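# Move carton-filled bin from low rack to top shelf

## Task

Carry the bin holding three small cartons from the low rack up to the highest shelf of the shelving unit so that the bin's entire bottom rests on that shelf, with all three cartons upright inside it. Release the bin and back the robot away afterwards. The robot must not topple or be left leaning, and the result only counts if it stays put without the robot supporting it.

## Robot and tools

ROBOT. A LinearBot: an omnidirectional base with a column roughly 1.75 m high. A carriage slides along the column over 1.0 m of travel (lift_m) and holds two identical arms (left and right), each with six joints and a two-finger gripper. Arm bases sit near 0.57 m + lift_m above the floor; carriage parts extend about 0.15 m lower. Reach from a shoulder is 0.78 m, yet a hand gets only about 0.38 m below its arm base. Hand: about 0.16 m long, 0.1 m wide, 0.14 m across when open. Parked arm joints 1-6: 0, 0.05, 0.05, 1.45, 0, 0; parked, the robot is about 0.95 m wide and 0.7 m long. The wheel motors are weak (2 N m), so they halt on light pushes. Loose items can occasionally get nudged by outside disturbances.

CAMERAS. carriage_camera is fixed on the carriage, facing forward and tilted about 20 degrees down. left_wrist_camera and right_wrist_camera look out beyond the fingertips. Camera calibration (intrinsics K, distortion, T_world_to_cam from the base frame) is given per camera and is only approximately right; wrist-camera poses inherit joint reading errors.

FRAMES. Base frame: origin on the floor under the base centre, x forward, y left, z up. left_hand and right_hand readings are positions in this frame of the point midway between the finger pads; quat_wxyz maps base axes to hand axes (hand z along the fingers, fingers open along hand y; a hand pointing straight up with joints 1, 5, 6 at 0 reads 1, 0, 0, 0). Odometry frame is the base frame at scene start; base_odometry counts wheel turns, so slip looks like motion. Heading is positive leftward, -3.142 to 3.142.

execute_actions. Argument actions: a list holding one action or none (none just reports state and pictures). An action may have base, joints or both; their motions begin together. base holds exactly one relative command, an offset from where the base last measured itself: translate_m (metres, forward positive, -2 to 2), strafe_m (metres, left positive, -2 to 2) or rotate_rad (radians, counter-clockwise/left positive, -6.3 to 6.3). joints is one dictionary covering both arms, keyed by joint name, each value an absolute target: lift_m 0 to 1 m; left_joint1_rad / right_joint1_rad -2.617 to 3.054 (yaw about vertical, 0 forward, positive left); joint2 0 to 3.141 (shoulder: 0 upper arm back and level, 1.57 vertical, 3.14 forward and level); joint3 0 to 3.141 (elbow, 0 folded, 3.14 straight); joint4 -1.57 to 1.57 (wrist pitch, positive lifts fingertips); joint5 -1.57 to 1.57 (wrist yaw, positive swings fingertips to the right, opposite to joint 1); joint6 -2.094 to 2.094 (roll about the finger axis, positive clockwise viewed from forearm); left_gripper_m / right_gripper_m 0 to 0.093 m pad gap. Arm joints move up to 1.8 rad/s (1-3) and 2.7 rad/s (4-6); an action lasts at most 15 s. Omitted joints or base may keep pushing toward old targets. Unknown keys or out-of-range values reject the whole call with no motion. cameras: list of carriage_camera, left_wrist_camera, right_wrist_camera or all; omitted/null means all, [] means none.

wait: seconds 0 to 10; commands nothing and returns state and images. zoom_image: camera plus region [x0, y0, x1, y1] in pixels of that camera's latest full image (896x504, origin top-left), at most 504 by 504. read_manual: returns licence texts only. finished_scene: scene number; ends the scene irreversibly and reports success, so the goal must already hold stably. Replying with no tool call ends everything.

RESULT LINES. base_status and joint_status tell how each motion ended: done (for the base, wheels turned the commanded amount even if slipping; tiny moves may fall short yet say done); off_target (stopped short, may still push; normal for a gripper holding something); contact_stop or time_out (old target dropped, holds in place); not_followed, after a joint command not followed line with a cause, means a self-collision check withheld that arm's targets (gripper still obeyed) and may retry them in later actions. on_its_own lists uncommanded behaviour; held at gives the held target, not the position. motor_effort is percent of maximum with a bracketed peak, noisy with fixed per-motor bias; a lift effort that keeps falling while lowering means a hand or load is resting on something; drive_wheels higher at rest than after free driving means the base is pressing on something. Joint torques and Motor temperatures are per arm in joint_positions order. ARM HIT means an arm struck the robot hard. After a stop, later moves in the same reply are skipped.

CAUTIONS. Hand readings drift at long reach; a level hand droops 10-17 cm under 1 kg, and a fully straightened arm may not lift 1 kg. Gripper pads squeeze about 45-60 N. Arms have no contact stop: blocked, they keep pressing and snap to target when freed. The base halts on contact but can coast about 0.3 m after an arm touch; sudden stops can spill carried loads. After a blocked drive, back off about 0.2 m the way you came (or turn back), again if still pressed. Avoid driving backward into a table edge the column could hit. Never let the arms strike or press each other; when withheld, move the blocked arm clear first, the other in a later action. Tipping is likeliest with the carriage high, arms extended, loads held or pulling; about 1.5 kg per hand with both arms out can topple it, and only images reveal a lean. Stretched arms heat quickly: MOTOR HOT warns from 75 °C, at 90 °C that arm halts 10 s, at 100 °C it goes limp and drops; resend targets after limit_stop_at_motor_heat. The robot holds its last command while you think. Avoid drops, slips, slams and hard pushes.

Each tool is called after "Call:" as name([rows], argument=value, ...), one row to a line, values as JSON.

## Session

I'll start by looking at the current state and camera images.

Call:
execute_actions(actions=[])

Scene clock: 0.00 s.
Joint torques (N m, as the arm reports them, + toward a larger angle): no reading
Motor temperatures (°C, as the motors report them): left_arm=[29 26 25 27 29 27] | right_arm=[26 28 26 29 28 28]
base_odometry: x=+0.000 y=+0.000 heading=+0.000 (m, m, rad; odometry frame)
base_status: not commanded
joint_positions: lift_m=+0.299 left_joint1_rad=+0.006 left_joint2_rad=+0.026 left_joint3_rad=+0.050 left_joint4_rad=+1.485 left_joint5_rad=+0.000 left_joint6_rad=-0.036 left_gripper_m=+0.095 right_joint1_rad=-0.031 right_joint2_rad=+0.027 right_joint3_rad=+0.027 right_joint4_rad=+1.467 right_joint5_rad=-0.021 right_joint6_rad=+0.024 right_gripper_m=+0.095
joint_status: not commanded
motor_effort: lift_m=+32 drive_wheels=+3 (%)
left_hand: x=+0.2778 y=+0.3353 z=+1.3261 quat_wxyz=(+0.999, +0.000, +0.031, -0.015) (m; base frame)
right_hand: x=+0.2899 y=-0.3324 z=+1.3195 quat_wxyz=(+0.999, -0.009, +0.052, -0.003) (m; base frame)
pictures: carriage_camera, left_wrist_camera, right_wrist_camera
Images, in order (width x height): carriage_camera 896x504, left_wrist_camera 896x504, right_wrist_camera 896x504.

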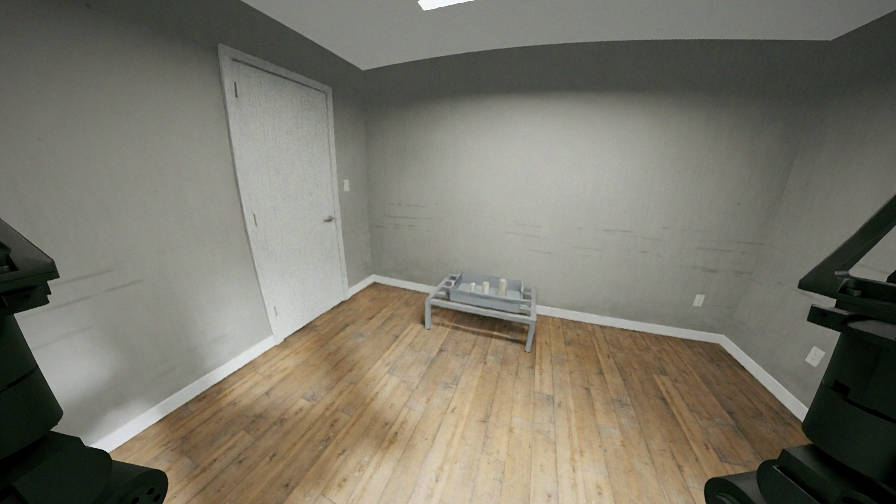

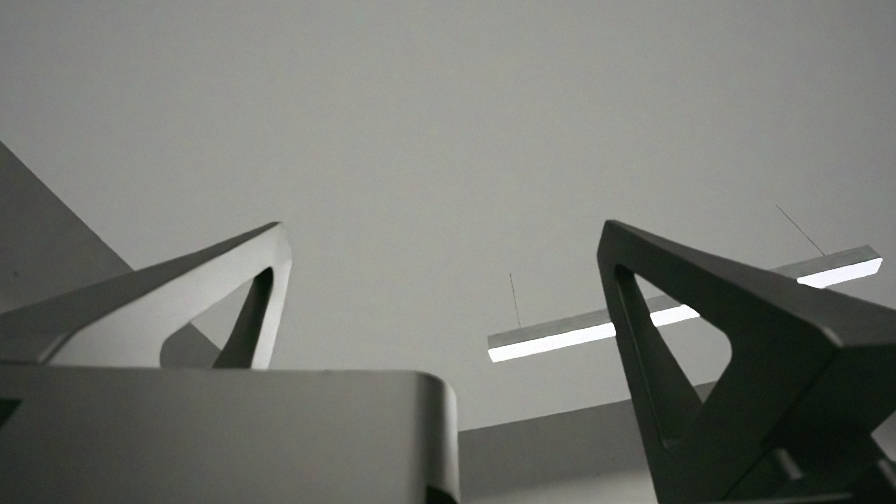

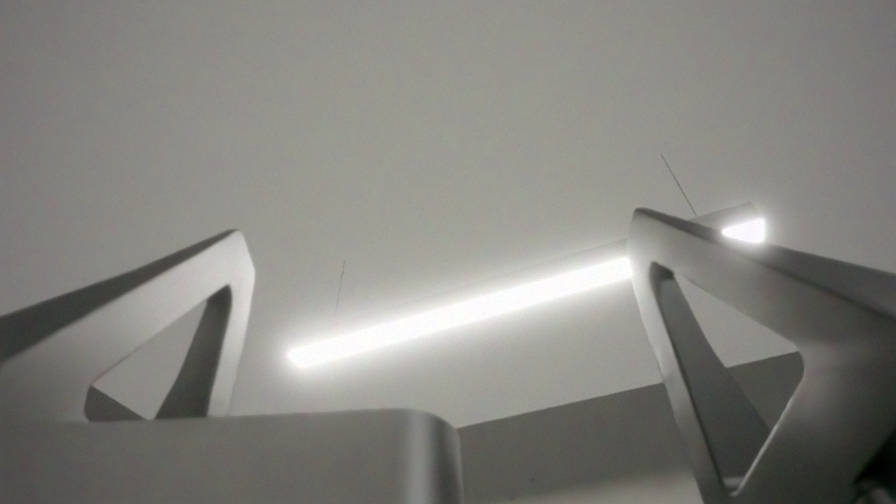

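Call:
zoom_image(camera="carriage_camera", region=[410, 255, 560, 365])

Region (410, 255, 560, 365) of carriage_camera's 896x504 image, scaled by 3.360, with more detail than that image has; it fills the top 370 rows of this view, and the rest is white.

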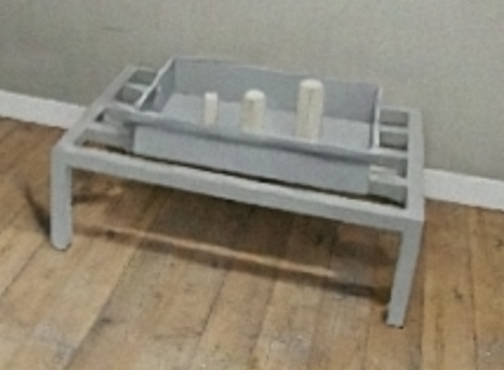

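Call:
execute_actions([
  {"base": {"rotate_rad": -0.376}, "joints": {"left_joint2_rad": 1.57, "left_joint3_rad": 2.9, "left_joint4_rad": -0.85, "right_joint2_rad": 1.57, "right_joint3_rad": 2.9, "right_joint4_rad": -0.85}},
], cameras=["carriage_camera"])

Call:
execute_actions([
  {"base": {"translate_m": 0.8}, "joints": {"left_joint1_rad": 2.5, "right_joint1_rad": -2.5}},
])

Scene clock: 48.10 s.
Joint torques (N m, as the arm reports them, + toward a larger angle): left_arm=[-0.23 -2.17  2.71  1.96  0.06  0.05] | right_arm=[ 0.46 -1.17  2.42  1.53 -0.05  0.09]
Motor temperatures (°C, as the motors report them): left_arm=[29 28 28 28 29 27] | right_arm=[26 29 29 30 28 28]
base_odometry: x=+0.000 y=+0.000 heading=-0.375 (m, m, rad; odometry frame)
base_status: done
joint_positions: lift_m=+0.299 left_joint1_rad=+0.006 left_joint2_rad=+1.579 left_joint3_rad=+2.887 left_joint4_rad=-0.836 left_joint5_rad=+0.000 left_joint6_rad=-0.036 left_gripper_m=+0.095 right_joint1_rad=-0.031 right_joint2_rad=+1.565 right_joint3_rad=+2.887 right_joint4_rad=-0.837 right_joint5_rad=-0.021 right_joint6_rad=+0.024 right_gripper_m=+0.095
joint_status: all done
motor_effort: lift_m=+32(32) drive_wheels=+14(29) (%)
left_hand: x=+0.5100 y=+0.3368 z=+1.6358 quat_wxyz=(+0.853, -0.011, +0.522, -0.013) (m; base frame)
right_hand: x=+0.5010 y=-0.3390 z=+1.6388 quat_wxyz=(+0.856, +0.005, +0.517, +0.002) (m; base frame)
pictures: carriage_camera
Images, in order (width x height): carriage_camera 896x504.

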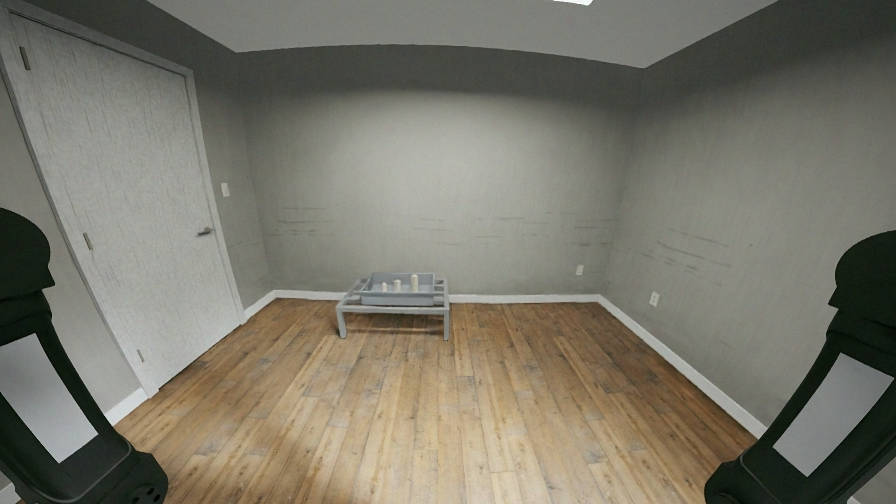

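Scene clock: 51.97 s.
Joint torques (N m, as the arm reports them, + toward a larger angle): left_arm=[ 0.33 -2.23  2.97  1.97  0.13  0.08] | right_arm=[-0.13 -1.12  2.11  1.51 -0.02  0.08]
Motor temperatures (°C, as the motors report them): left_arm=[29 27 28 28 29 27] | right_arm=[26 29 29 30 28 28]
base_odometry: x=+0.744 y=-0.294 heading=-0.376 (m, m, rad; odometry frame)
base_status: done
joint_positions: lift_m=+0.299 left_joint1_rad=+2.490 left_joint2_rad=+1.579 left_joint3_rad=+2.887 left_joint4_rad=-0.842 left_joint5_rad=+0.000 left_joint6_rad=-0.036 left_gripper_m=+0.095 right_joint1_rad=-2.493 right_joint2_rad=+1.565 right_joint3_rad=+2.887 right_joint4_rad=-0.842 right_joint5_rad=-0.021 right_joint6_rad=+0.024 right_gripper_m=+0.095
joint_status: all done
motor_effort: lift_m=+32(32) drive_wheels=-9(33) (%)
left_hand: x=+0.0662 y=+0.4854 z=+1.6345 quat_wxyz=(+0.287, -0.500, +0.159, +0.801) (m; base frame)
right_hand: x=+0.0751 y=-0.4823 z=+1.6377 quat_wxyz=(+0.287, +0.491, +0.168, -0.805) (m; base frame)
pictures: carriage_camera, left_wrist_camera, right_wrist_camera
camera_calibration (this result's frames):
left_wrist_camera: T_world_to_cam=[[0.631401, 0.775127, 0.02261, -0.454803], [0.162088, -0.103408, -0.981343, 1.64137], [-0.758328, 0.623286, -0.190931, 0.186836], [0, 0, 0, 1]] pos_world=[0.1628, 0.405808, 1.6567]
right_wrist_camera: T_world_to_cam=[[-0.627824, 0.776286, -0.0567099, 0.515164], [0.153367, 0.0519471, -0.986803, 1.63102], [-0.763096, -0.628236, -0.15167, 0.122073], [0, 0, 0, 1]] pos_world=[0.166442, -0.407951, 1.65723]
Images, in order (width x height): carriage_camera 896x504, left_wrist_camera 896x504, right_wrist_camera 896x504.

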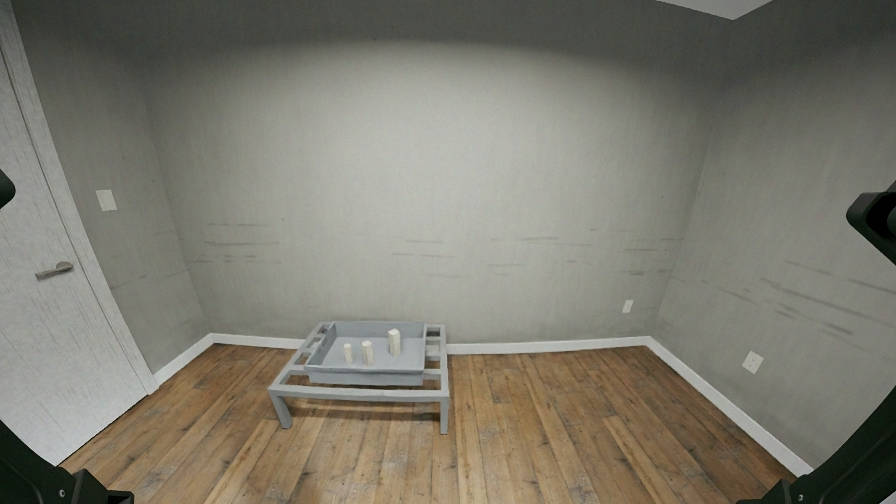

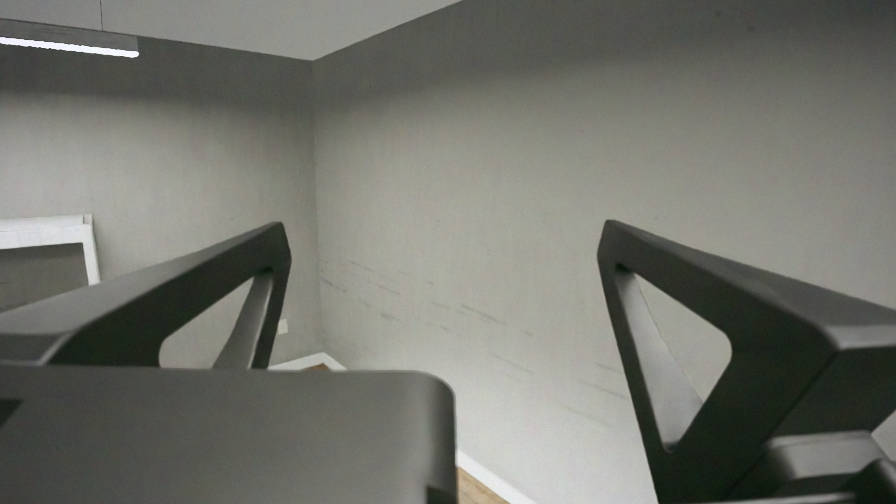

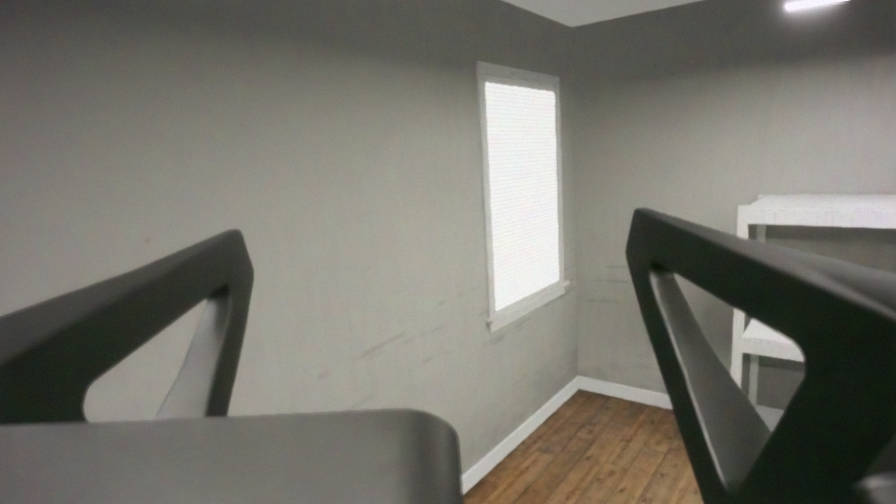

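Call:
zoom_image(camera="carriage_camera", region=[260, 310, 460, 445])

Region (260, 310, 460, 445) of carriage_camera's 896x504 image, scaled by 2.520, with more detail than that image has; it fills the top 340 rows of this view, and the rest is white.

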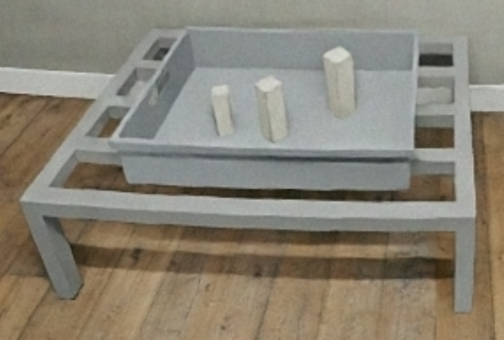

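Call:
execute_actions([
  {"base": {"strafe_m": 0.36}, "joints": {"left_joint1_rad": 3.0, "left_joint4_rad": -1.1, "left_joint5_rad": -0.4, "right_joint1_rad": -2.6, "right_joint4_rad": -1.1, "right_joint5_rad": 0.4}},
])

Scene clock: 78.97 s.
Joint torques (N m, as the arm reports them, + toward a larger angle): left_arm=[ 0.04 -2.29  3.01  2.32  0.05  0.15] | right_arm=[-0.19 -1.53  2.53  1.78 -0.03  0.07]
Motor temperatures (°C, as the motors report them): left_arm=[29 27 27 30 29 27] | right_arm=[26 28 28 33 28 28]
base_odometry: x=+0.877 y=+0.041 heading=-0.376 (m, m, rad; odometry frame)
base_status: done
joint_positions: lift_m=+0.299 left_joint1_rad=+2.993 left_joint2_rad=+1.578 left_joint3_rad=+2.887 left_joint4_rad=-1.091 left_joint5_rad=-0.394 left_joint6_rad=-0.036 left_gripper_m=+0.095 right_joint1_rad=-2.593 right_joint2_rad=+1.565 right_joint3_rad=+2.887 right_joint4_rad=-1.093 right_joint5_rad=+0.392 right_joint6_rad=+0.024 right_gripper_m=+0.095
joint_status: all done
motor_effort: lift_m=+32(32) drive_wheels=-4(24) (%)
left_hand: x=+0.0013 y=+0.3077 z=+1.5743 quat_wxyz=(-0.052, -0.622, -0.118, +0.773) (m; base frame)
right_hand: x=+0.0178 y=-0.4081 z=+1.5772 quat_wxyz=(+0.101, +0.628, +0.011, -0.771) (m; base frame)
pictures: carriage_camera, left_wrist_camera, right_wrist_camera
camera_calibration (this result's frames):
left_wrist_camera: T_world_to_cam=[[-0.209229, 0.971322, 0.112947, -0.476204], [0.407904, 0.191668, -0.89268, 1.3437], [-0.888728, -0.140703, -0.436309, 0.858477], [0, 0, 0, 1]] pos_world=[0.115217, 0.325794, 1.62784]
right_wrist_camera: T_world_to_cam=[[-0.157628, 0.975418, -0.153992, 0.644491], [0.4254, -0.0736572, -0.902003, 1.38641], [-0.891172, -0.207689, -0.403332, 0.686596], [0, 0, 0, 1]] pos_world=[0.123685, -0.38393, 1.62672]
Images, in order (width x height): carriage_camera 896x504, left_wrist_camera 896x504, right_wrist_camera 896x504.

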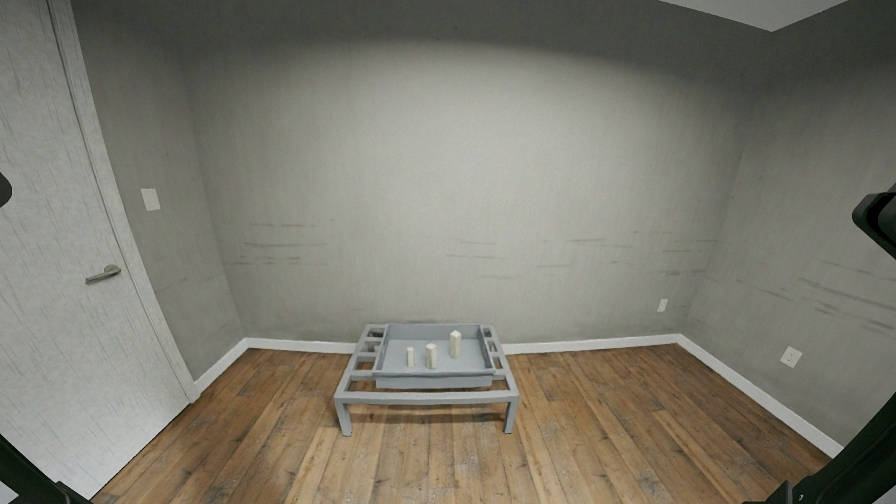

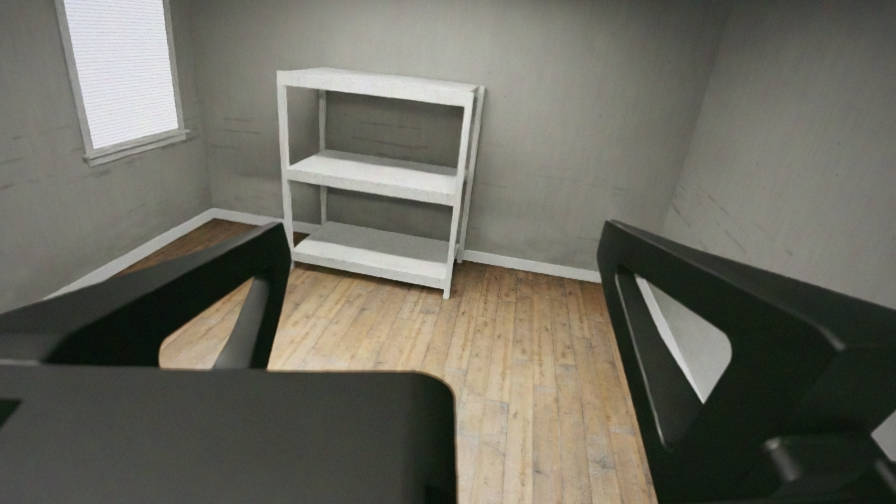

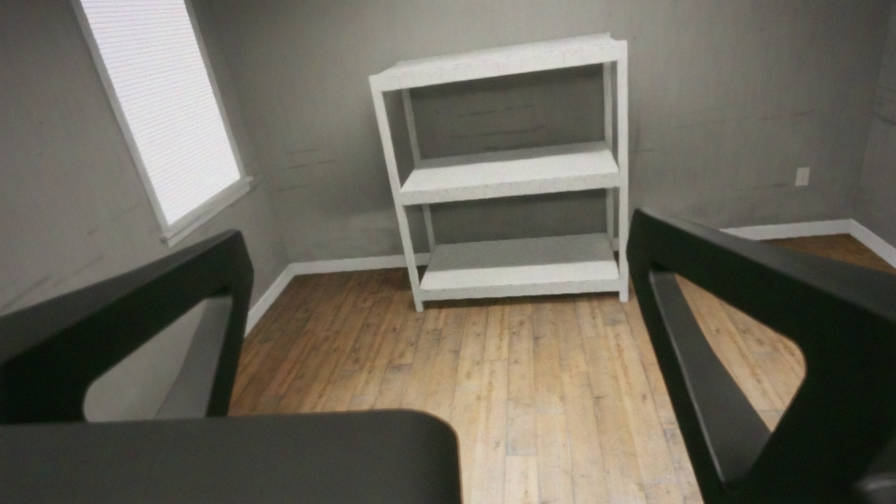

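Call:
zoom_image(camera="carriage_camera", region=[360, 315, 510, 400])

Region (360, 315, 510, 400) of carriage_camera's 896x504 image, scaled by 3.360, with more detail than that image has; it fills the top 286 rows of this view, and the rest is white.

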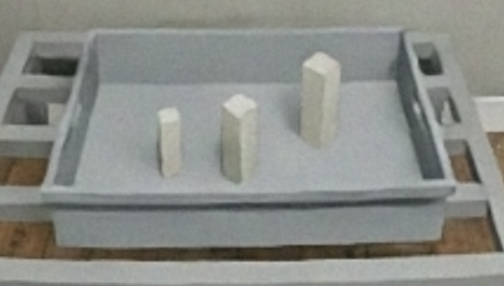

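Call:
execute_actions([
  {"base": {"translate_m": 0.635}, "joints": {"lift_m": 0.17, "left_joint1_rad": -0.125, "left_joint2_rad": 2.63, "left_joint3_rad": 1.2685, "left_joint4_rad": -0.209, "left_joint5_rad": 0, "left_joint6_rad": -0.125, "right_joint1_rad": 0.125, "right_joint2_rad": 2.63, "right_joint3_rad": 1.2685, "right_joint4_rad": -0.209, "right_joint5_rad": 0, "right_joint6_rad": 0.125, "left_gripper_m": 0.093, "right_gripper_m": 0.093}},
])

Scene clock: 155.40 s.
Joint torques (N m, as the arm reports them, + toward a larger angle): left_arm=[ -0.04 -10.49   1.44   0.42   0.12   0.09] | right_arm=[ -0.11 -13.36   1.86   0.47  -0.01   0.16]
Motor temperatures (°C, as the motors report them): left_arm=[29 29 27 33 29 27] | right_arm=[26 29 27 37 29 28]
base_odometry: x=+1.468 y=-0.192 heading=-0.375 (m, m, rad; odometry frame)
base_status: done
joint_positions: lift_m=+0.170 left_joint1_rad=-0.130 left_joint2_rad=+2.627 left_joint3_rad=+1.292 left_joint4_rad=-0.197 left_joint5_rad=+0.001 left_joint6_rad=-0.122 left_gripper_m=+0.093 right_joint1_rad=+0.130 right_joint2_rad=+2.633 right_joint3_rad=+1.290 right_joint4_rad=-0.202 right_joint5_rad=-0.003 right_joint6_rad=+0.118 right_gripper_m=+0.093
joint_status: all done
motor_effort: lift_m=+34(35) drive_wheels=-7(45) (%)
left_hand: x=+0.6346 y=+0.2864 z=+0.5383 quat_wxyz=(+0.019, +0.004, +1.000, -0.003) (m; base frame)
right_hand: x=+0.6307 y=-0.2866 z=+0.5359 quat_wxyz=(+0.013, -0.006, +1.000, +0.003) (m; base frame)
pictures: carriage_camera, left_wrist_camera, right_wrist_camera
camera_calibration (this result's frames):
carriage_camera: T_world_to_cam=[[-0.0347978, -0.999089, 0.0247208, -0.0236124], [-0.31274, -0.0126075, -0.949755, 1.18529], [0.949201, -0.0407805, -0.312016, 0.177142], [0, 0, 0, 1]] pos_world=[0.201724, -0.00142325, 1.18159]
left_wrist_camera: T_world_to_cam=[[-0.010129, -0.999662, 0.0239289, 0.280041], [-0.81334, 0.0221572, 0.581367, 0.194729], [-0.581701, -0.0135736, -0.81329, 0.937951], [0, 0, 0, 1]] pos_world=[0.706824, 0.288363, 0.642915]
right_wrist_camera: T_world_to_cam=[[-0.0298836, -0.999481, 0.0120229, -0.273281], [-0.820998, 0.0314045, 0.570067, 0.222717], [-0.570148, 0.00716489, -0.82151, 0.921272], [0, 0, 0, 1]] pos_world=[0.699945, -0.286734, 0.633157]
Images, in order (width x height): carriage_camera 896x504, left_wrist_camera 896x504, right_wrist_camera 896x504.

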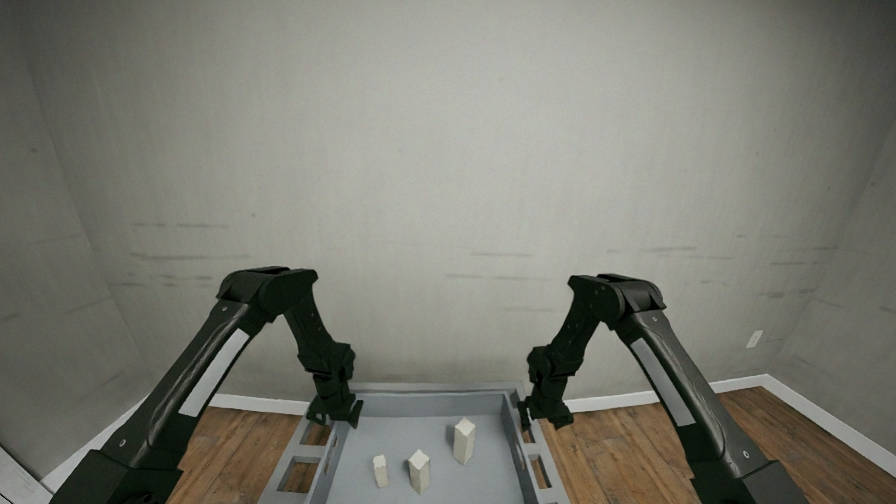

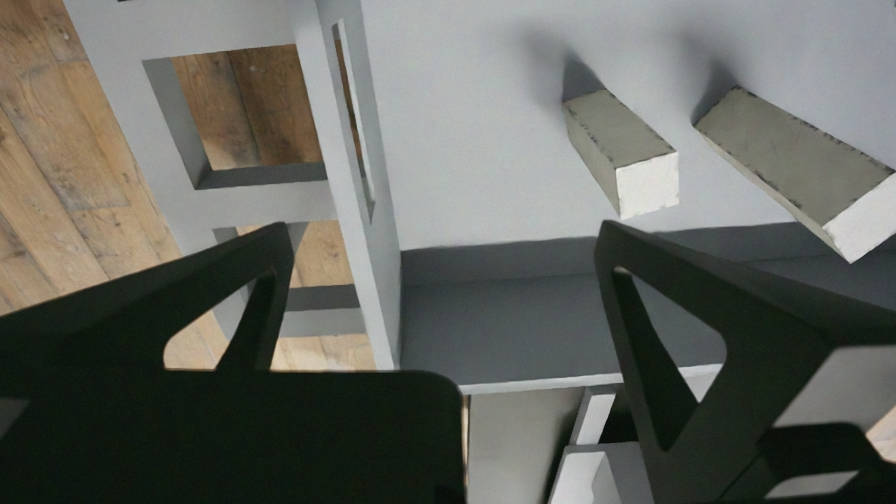

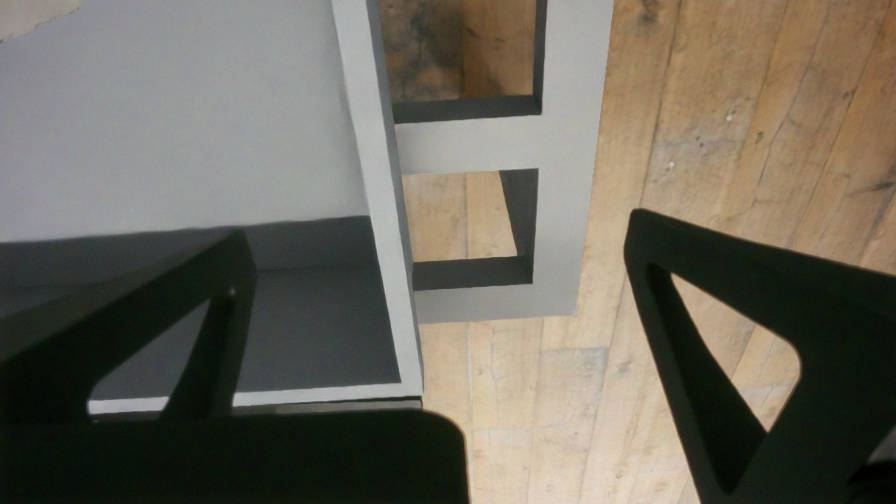

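Call:
execute_actions([
  {"base": {"rotate_rad": 0.05}, "joints": {"lift_m": 0.09, "left_joint1_rad": -0.037, "left_joint6_rad": -0.05, "right_joint1_rad": 0.128, "right_joint6_rad": 0.135}},
])

Scene clock: 175.60 s.
Joint torques (N m, as the arm reports them, + toward a larger angle): left_arm=[ -0.97 -10.26   1.78   0.45   0.11   0.13] | right_arm=[  0.26 -12.83   1.78   0.47  -0.03   0.17]
Motor temperatures (°C, as the motors report them): left_arm=[29 36 26 31 29 27] | right_arm=[26 36 27 34 29 28]
base_odometry: x=+1.468 y=-0.192 heading=-0.326 (m, m, rad; odometry frame)
base_status: done
joint_positions: lift_m=+0.090 left_joint1_rad=-0.027 left_joint2_rad=+2.625 left_joint3_rad=+1.292 left_joint4_rad=-0.206 left_joint5_rad=+0.001 left_joint6_rad=-0.054 left_gripper_m=+0.093 right_joint1_rad=+0.130 right_joint2_rad=+2.626 right_joint3_rad=+1.290 right_joint4_rad=-0.205 right_joint5_rad=-0.003 right_joint6_rad=+0.127 right_gripper_m=+0.093
joint_status: all done
motor_effort: lift_m=+31(32) drive_wheels=-8(15) (%)
left_hand: x=+0.6363 y=+0.3251 z=+0.4593 quat_wxyz=(+0.016, -0.014, +1.000, -0.001) (m; base frame)
right_hand: x=+0.6323 y=-0.2864 z=+0.4587 quat_wxyz=(+0.015, -0.001, +1.000, +0.004) (m; base frame)
pictures: carriage_camera, left_wrist_camera, right_wrist_camera
camera_calibration (this result's frames):
carriage_camera: T_world_to_cam=[[-0.0347978, -0.999089, 0.0247208, -0.021641], [-0.31274, -0.0126075, -0.949755, 1.10955], [0.949201, -0.0407805, -0.312016, 0.15226], [0, 0, 0, 1]] pos_world=[0.201724, -0.00142325, 1.10185]
left_wrist_camera: T_world_to_cam=[[0.025529, -0.999461, 0.0206229, 0.299408], [-0.809972, -0.008589, 0.586405, 0.246712], [-0.585912, -0.0316743, -0.809755, 0.882134], [0, 0, 0, 1]] pos_world=[0.70904, 0.329307, 0.563465]
right_wrist_camera: T_world_to_cam=[[-0.0390723, -0.999174, 0.0111491, -0.265794], [-0.822792, 0.0385021, 0.567037, 0.272615], [-0.566998, 0.012982, -0.823617, 0.859393], [0, 0, 0, 1]] pos_world=[0.701194, -0.287228, 0.556191]
Images, in order (width x height): carriage_camera 896x504, left_wrist_camera 896x504, right_wrist_camera 896x504.

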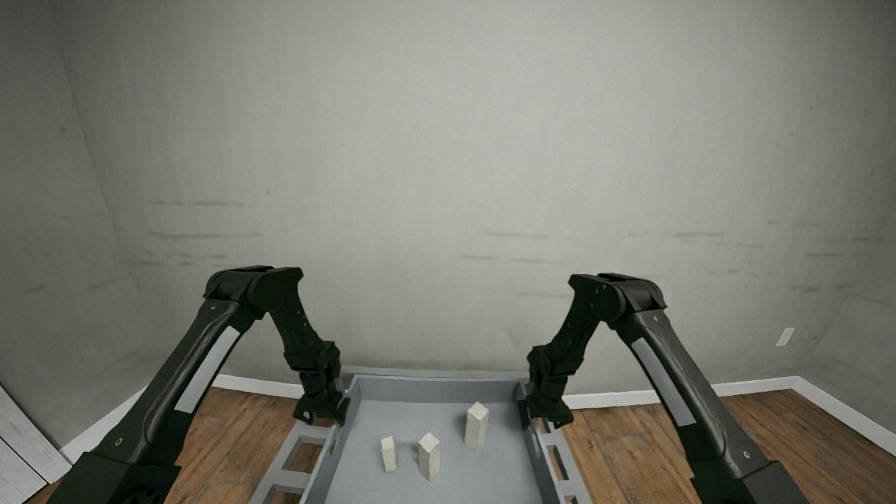

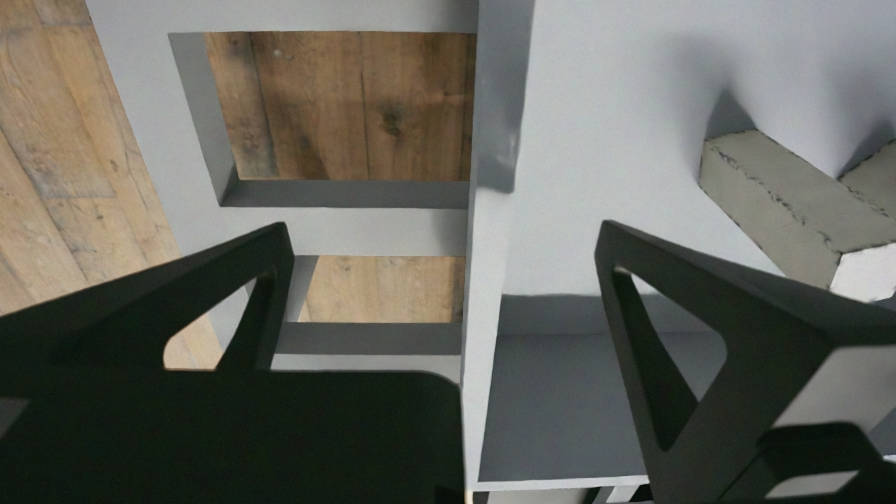

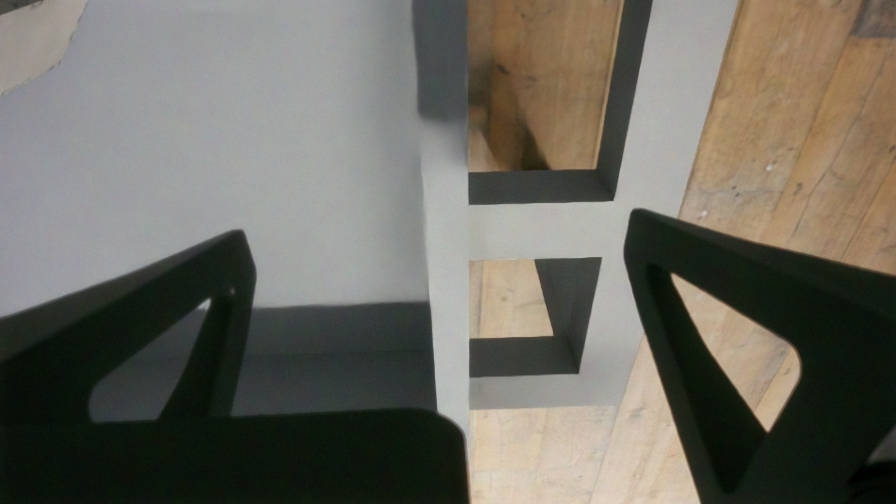

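Call:
execute_actions([
  {"joints": {"lift_m": 0.035, "left_joint1_rad": -0.075, "left_joint6_rad": -0.09, "right_joint6_rad": 0.17}},
])

Scene clock: 180.40 s.
Joint torques (N m, as the arm reports them, + toward a larger angle): left_arm=[ -0.3  -10.11   2.01   0.55   0.11   0.11] | right_arm=[  0.17 -12.95   1.68   0.52   0.04   0.13]
Motor temperatures (°C, as the motors report them): left_arm=[29 37 26 31 29 27] | right_arm=[26 37 27 34 29 28]
base_odometry: x=+1.468 y=-0.192 heading=-0.326 (m, m, rad; odometry frame)
base_status: not commanded
joint_positions: lift_m=+0.035 left_joint1_rad=-0.075 left_joint2_rad=+2.626 left_joint3_rad=+1.288 left_joint4_rad=-0.207 left_joint5_rad=+0.001 left_joint6_rad=-0.087 left_gripper_m=+0.093 right_joint1_rad=+0.130 right_joint2_rad=+2.630 right_joint3_rad=+1.290 right_joint4_rad=-0.206 right_joint5_rad=-0.003 right_joint6_rad=+0.161 right_gripper_m=+0.093
joint_status: all done
motor_effort: lift_m=+31(31) drive_wheels=-5(6) (%)
left_hand: x=+0.6328 y=+0.3074 z=+0.4034 quat_wxyz=(+0.013, -0.006, +1.000, -0.001) (m; base frame)
right_hand: x=+0.6305 y=-0.2866 z=+0.4022 quat_wxyz=(+0.012, +0.015, +1.000, +0.003) (m; base frame)
pictures: carriage_camera, left_wrist_camera, right_wrist_camera
camera_calibration (this result's frames):
carriage_camera: T_world_to_cam=[[-0.0347978, -0.999089, 0.0247208, -0.0202815], [-0.31274, -0.0126075, -0.949755, 1.05733], [0.949201, -0.0407805, -0.312016, 0.135102], [0, 0, 0, 1]] pos_world=[0.201724, -0.00142325, 1.04686]
left_wrist_camera: T_world_to_cam=[[0.0107725, -0.999718, 0.0211546, 0.29213], [-0.806375, 0.00382506, 0.591393, 0.268442], [-0.591307, -0.0234293, -0.806106, 0.833676], [0, 0, 0, 1]] pos_world=[0.706276, 0.310554, 0.507097]
right_wrist_camera: T_world_to_cam=[[-0.0725074, -0.997304, 0.0113292, -0.243923], [-0.817677, 0.0659445, 0.571888, 0.305866], [-0.571093, 0.0322024, -0.820254, 0.818603], [0, 0, 0, 1]] pos_world=[0.699912, -0.289796, 0.499305]
Images, in order (width x height): carriage_camera 896x504, left_wrist_camera 896x504, right_wrist_camera 896x504.

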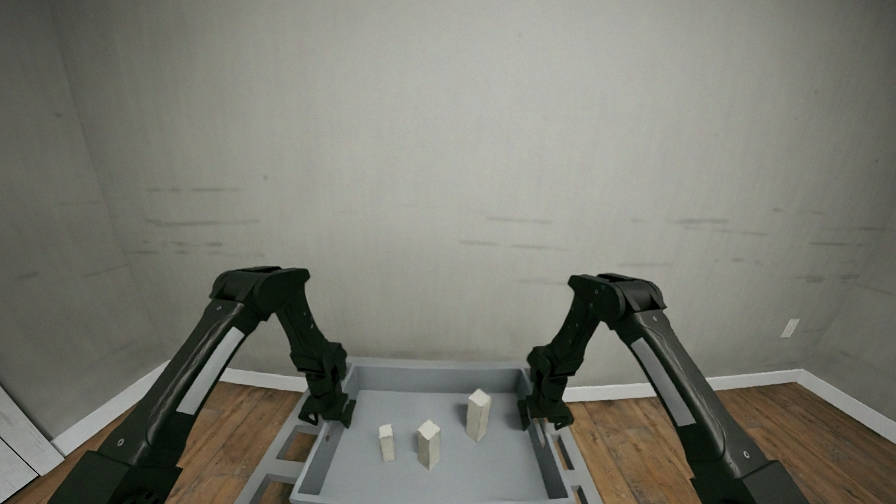

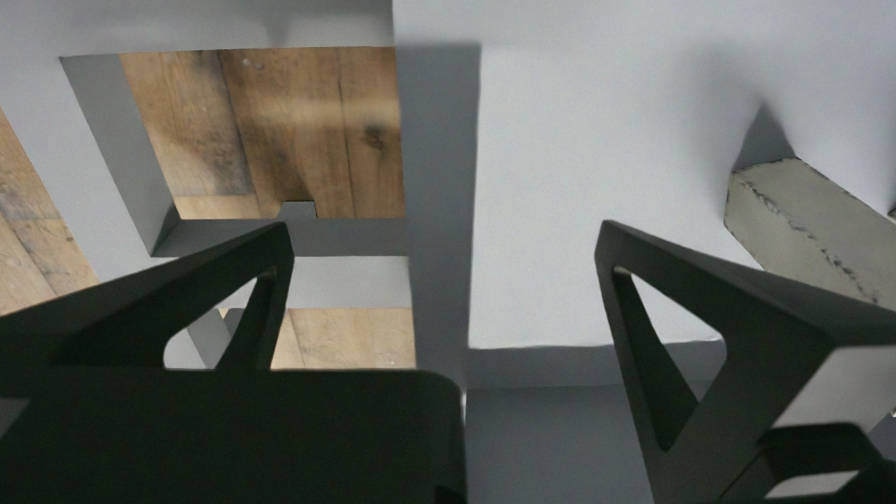

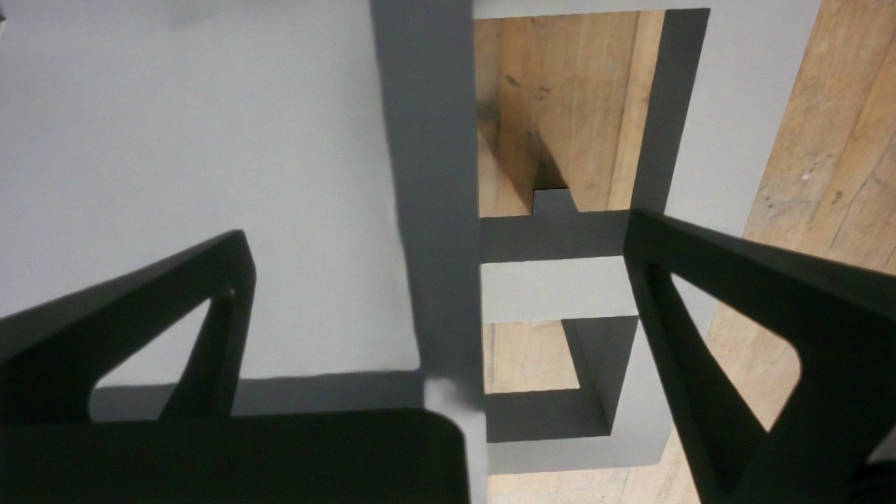

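Call:
zoom_image(camera="carriage_camera", region=[270, 350, 600, 504])

Region (270, 350, 600, 504) of carriage_camera's 896x504 image, scaled by 1.527, with more detail than that image has; it fills the top 235 rows of this view, and the rest is white.

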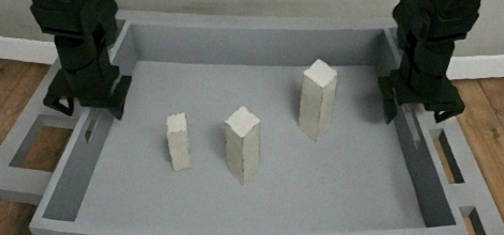

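Call:
execute_actions([
  {"base": {"translate_m": -0.012}, "joints": {"lift_m": 0.012, "left_gripper_m": 0.05, "right_gripper_m": 0.05}},
])

Scene clock: 196.53 s.
Joint torques (N m, as the arm reports them, + toward a larger angle): left_arm=[ -0.11 -10.54   1.77   0.51   0.09   0.11] | right_arm=[  0.17 -13.18   1.68   0.52   0.01   0.16]
Motor temperatures (°C, as the motors report them): left_arm=[29 40 26 31 29 27] | right_arm=[26 39 27 34 29 28]
base_odometry: x=+1.457 y=-0.189 heading=-0.327 (m, m, rad; odometry frame)
base_status: done
joint_positions: lift_m=+0.012 left_joint1_rad=-0.075 left_joint2_rad=+2.627 left_joint3_rad=+1.288 left_joint4_rad=-0.207 left_joint5_rad=+0.001 left_joint6_rad=-0.087 left_gripper_m=+0.050 right_joint1_rad=+0.130 right_joint2_rad=+2.630 right_joint3_rad=+1.288 right_joint4_rad=-0.208 right_joint5_rad=-0.003 right_joint6_rad=+0.161 right_gripper_m=+0.050
joint_status: all done
motor_effort: lift_m=+32(33) drive_wheels=-4(21) (%)
left_hand: x=+0.6325 y=+0.3074 z=+0.3802 quat_wxyz=(+0.012, -0.006, +1.000, -0.001) (m; base frame)
right_hand: x=+0.6294 y=-0.2869 z=+0.3790 quat_wxyz=(+0.010, +0.016, +1.000, +0.003) (m; base frame)
pictures: carriage_camera, left_wrist_camera, right_wrist_camera
camera_calibration (this result's frames):
carriage_camera: T_world_to_cam=[[-0.0347978, -0.999089, 0.0247208, -0.0197122], [-0.31274, -0.0126075, -0.949755, 1.03545], [0.949201, -0.0407805, -0.312016, 0.127916], [0, 0, 0, 1]] pos_world=[0.201724, -0.00142325, 1.02383]
left_wrist_camera: T_world_to_cam=[[0.0107966, -0.99972, 0.0210567, 0.29267], [-0.805699, 0.0037744, 0.592313, 0.281126], [-0.592227, -0.0233603, -0.805433, 0.815119], [0, 0, 0, 1]] pos_world=[0.706078, 0.310568, 0.483846]
right_wrist_camera: T_world_to_cam=[[-0.0728526, -0.997271, 0.011943, -0.24404], [-0.815917, 0.0664824, 0.574333, 0.316369], [-0.57356, 0.0320971, -0.818534, 0.799744], [0, 0, 0, 1]] pos_world=[0.699053, -0.290077, 0.475832]
Images, in order (width x height): carriage_camera 896x504, left_wrist_camera 896x504, right_wrist_camera 896x504.

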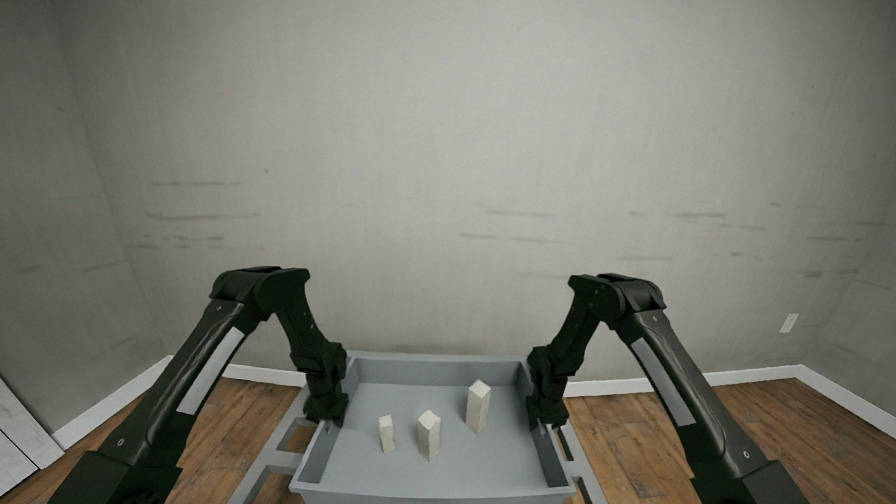

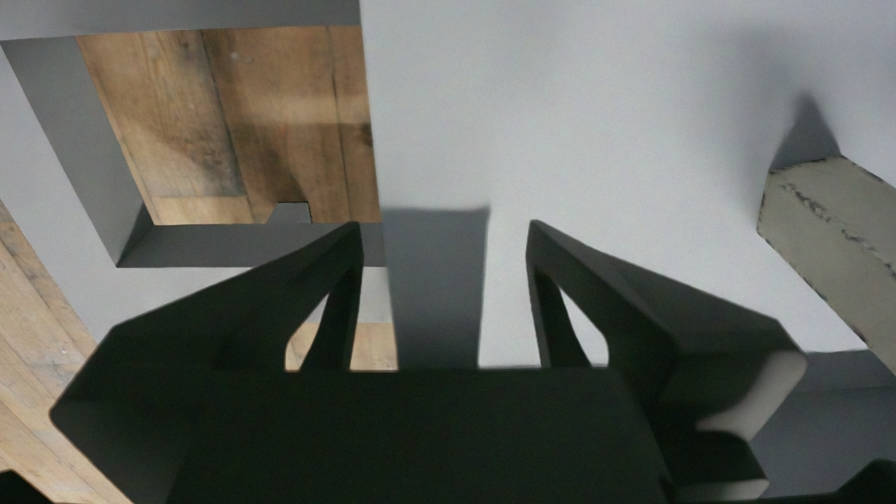

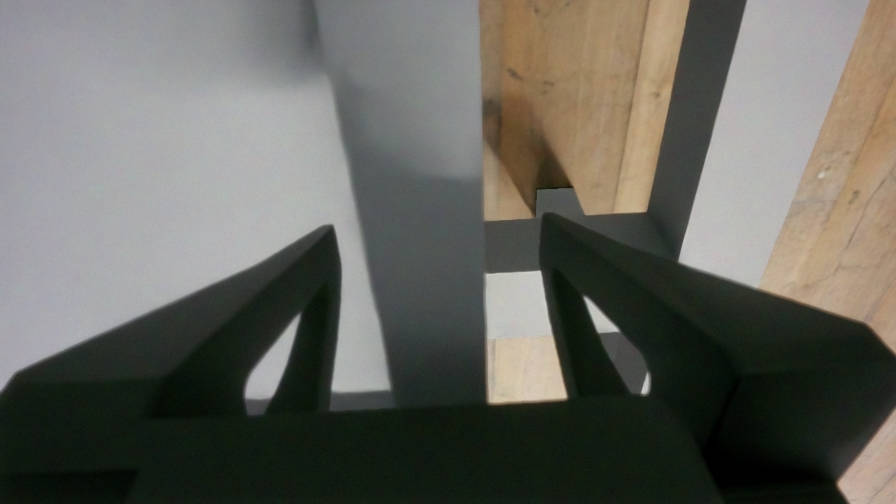

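Call:
execute_actions([
  {"joints": {"left_gripper_m": 0.0, "right_gripper_m": 0.0}},
])

Scene clock: 201.80 s.
Joint torques (N m, as the arm reports them, + toward a larger angle): left_arm=[ -1.16 -10.3    1.88   0.5   -0.15   0.01] | right_arm=[  1.   -13.12   1.82   0.5    0.18   0.47]
Motor temperatures (°C, as the motors report them): left_arm=[29 41 26 31 29 27] | right_arm=[26 40 27 34 29 28]
base_odometry: x=+1.457 y=-0.189 heading=-0.326 (m, m, rad; odometry frame)
base_status: not commanded
joint_positions: lift_m=+0.012 left_joint1_rad=-0.062 left_joint2_rad=+2.627 left_joint3_rad=+1.288 left_joint4_rad=-0.206 left_joint5_rad=+0.029 left_joint6_rad=-0.079 left_gripper_m=+0.008 right_joint1_rad=+0.122 right_joint2_rad=+2.630 right_joint3_rad=+1.288 right_joint4_rad=-0.207 right_joint5_rad=-0.026 right_joint6_rad=+0.128 right_gripper_m=+0.008
joint_status: left_gripper_m off_target (ended at +0.008, target +0.000); right_gripper_m off_target (ended at +0.008, target +0.000)
motor_effort: lift_m=+31(32) drive_wheels=-6(6) (%)
left_hand: x=+0.6328 y=+0.3073 z=+0.3803 quat_wxyz=(+0.012, -0.008, +1.000, -0.016) (m; base frame)
right_hand: x=+0.6294 y=-0.2858 z=+0.3790 quat_wxyz=(+0.009, +0.003, +1.000, +0.014) (m; base frame)
pictures: carriage_camera, left_wrist_camera, right_wrist_camera
camera_calibration (this result's frames):
carriage_camera: T_world_to_cam=[[-0.0347978, -0.999089, 0.0247208, -0.0197122], [-0.31274, -0.0126075, -0.949755, 1.03545], [0.949201, -0.0407805, -0.312016, 0.127916], [0, 0, 0, 1]] pos_world=[0.201724, -0.00142325, 1.02383]
left_wrist_camera: T_world_to_cam=[[0.0146767, -0.998669, 0.0494376, 0.278963], [-0.805342, 0.0174979, 0.592552, 0.276791], [-0.592628, -0.0485109, -0.804014, 0.822804], [0, 0, 0, 1]] pos_world=[0.706434, 0.313664, 0.483742]
right_wrist_camera: T_world_to_cam=[[-0.0468702, -0.998857, -0.00932259, -0.251647], [-0.81637, 0.0329258, 0.57659, 0.306149], [-0.575625, 0.0346356, -0.81698, 0.801227], [0, 0, 0, 1]] pos_world=[0.699342, -0.289191, 0.475718]
Images, in order (width x height): carriage_camera 896x504, left_wrist_camera 896x504, right_wrist_camera 896x504.

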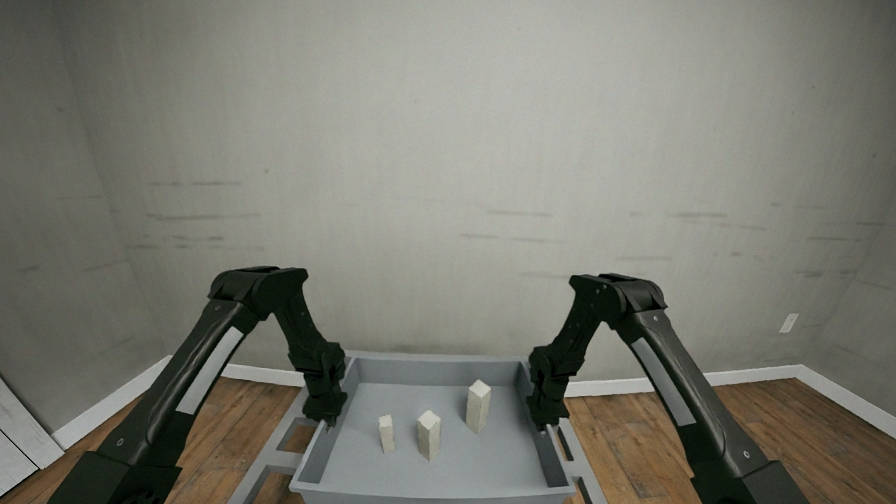

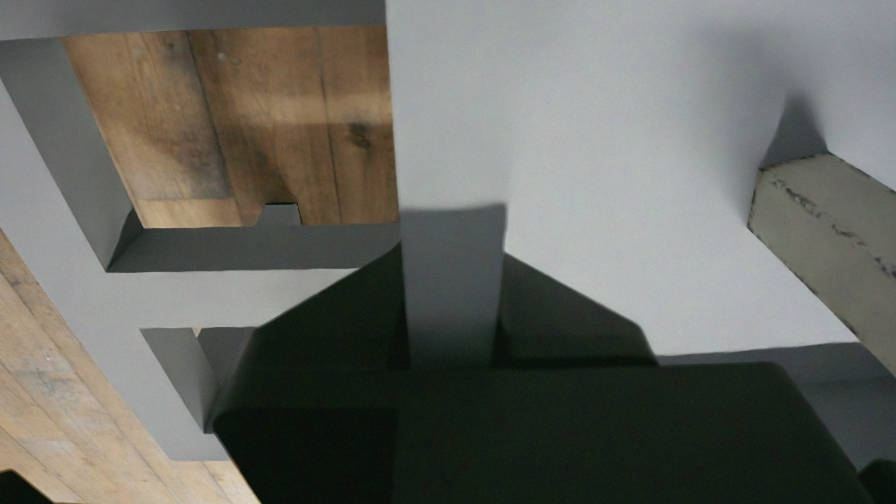

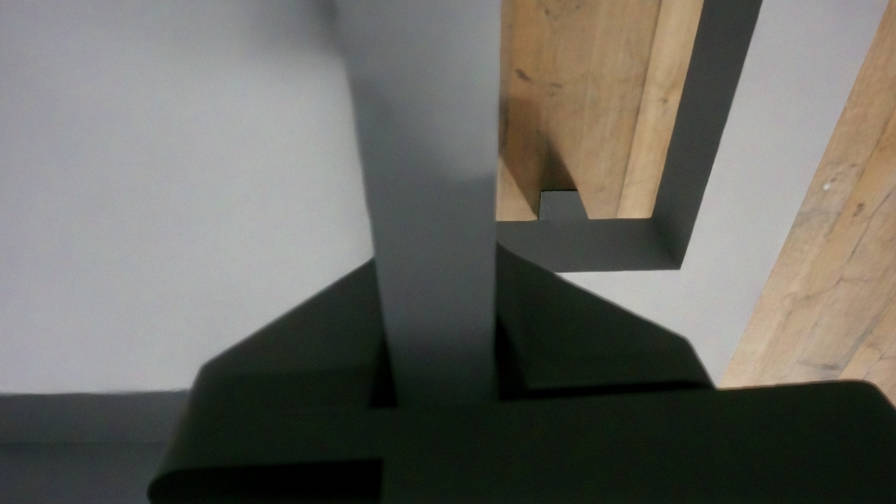

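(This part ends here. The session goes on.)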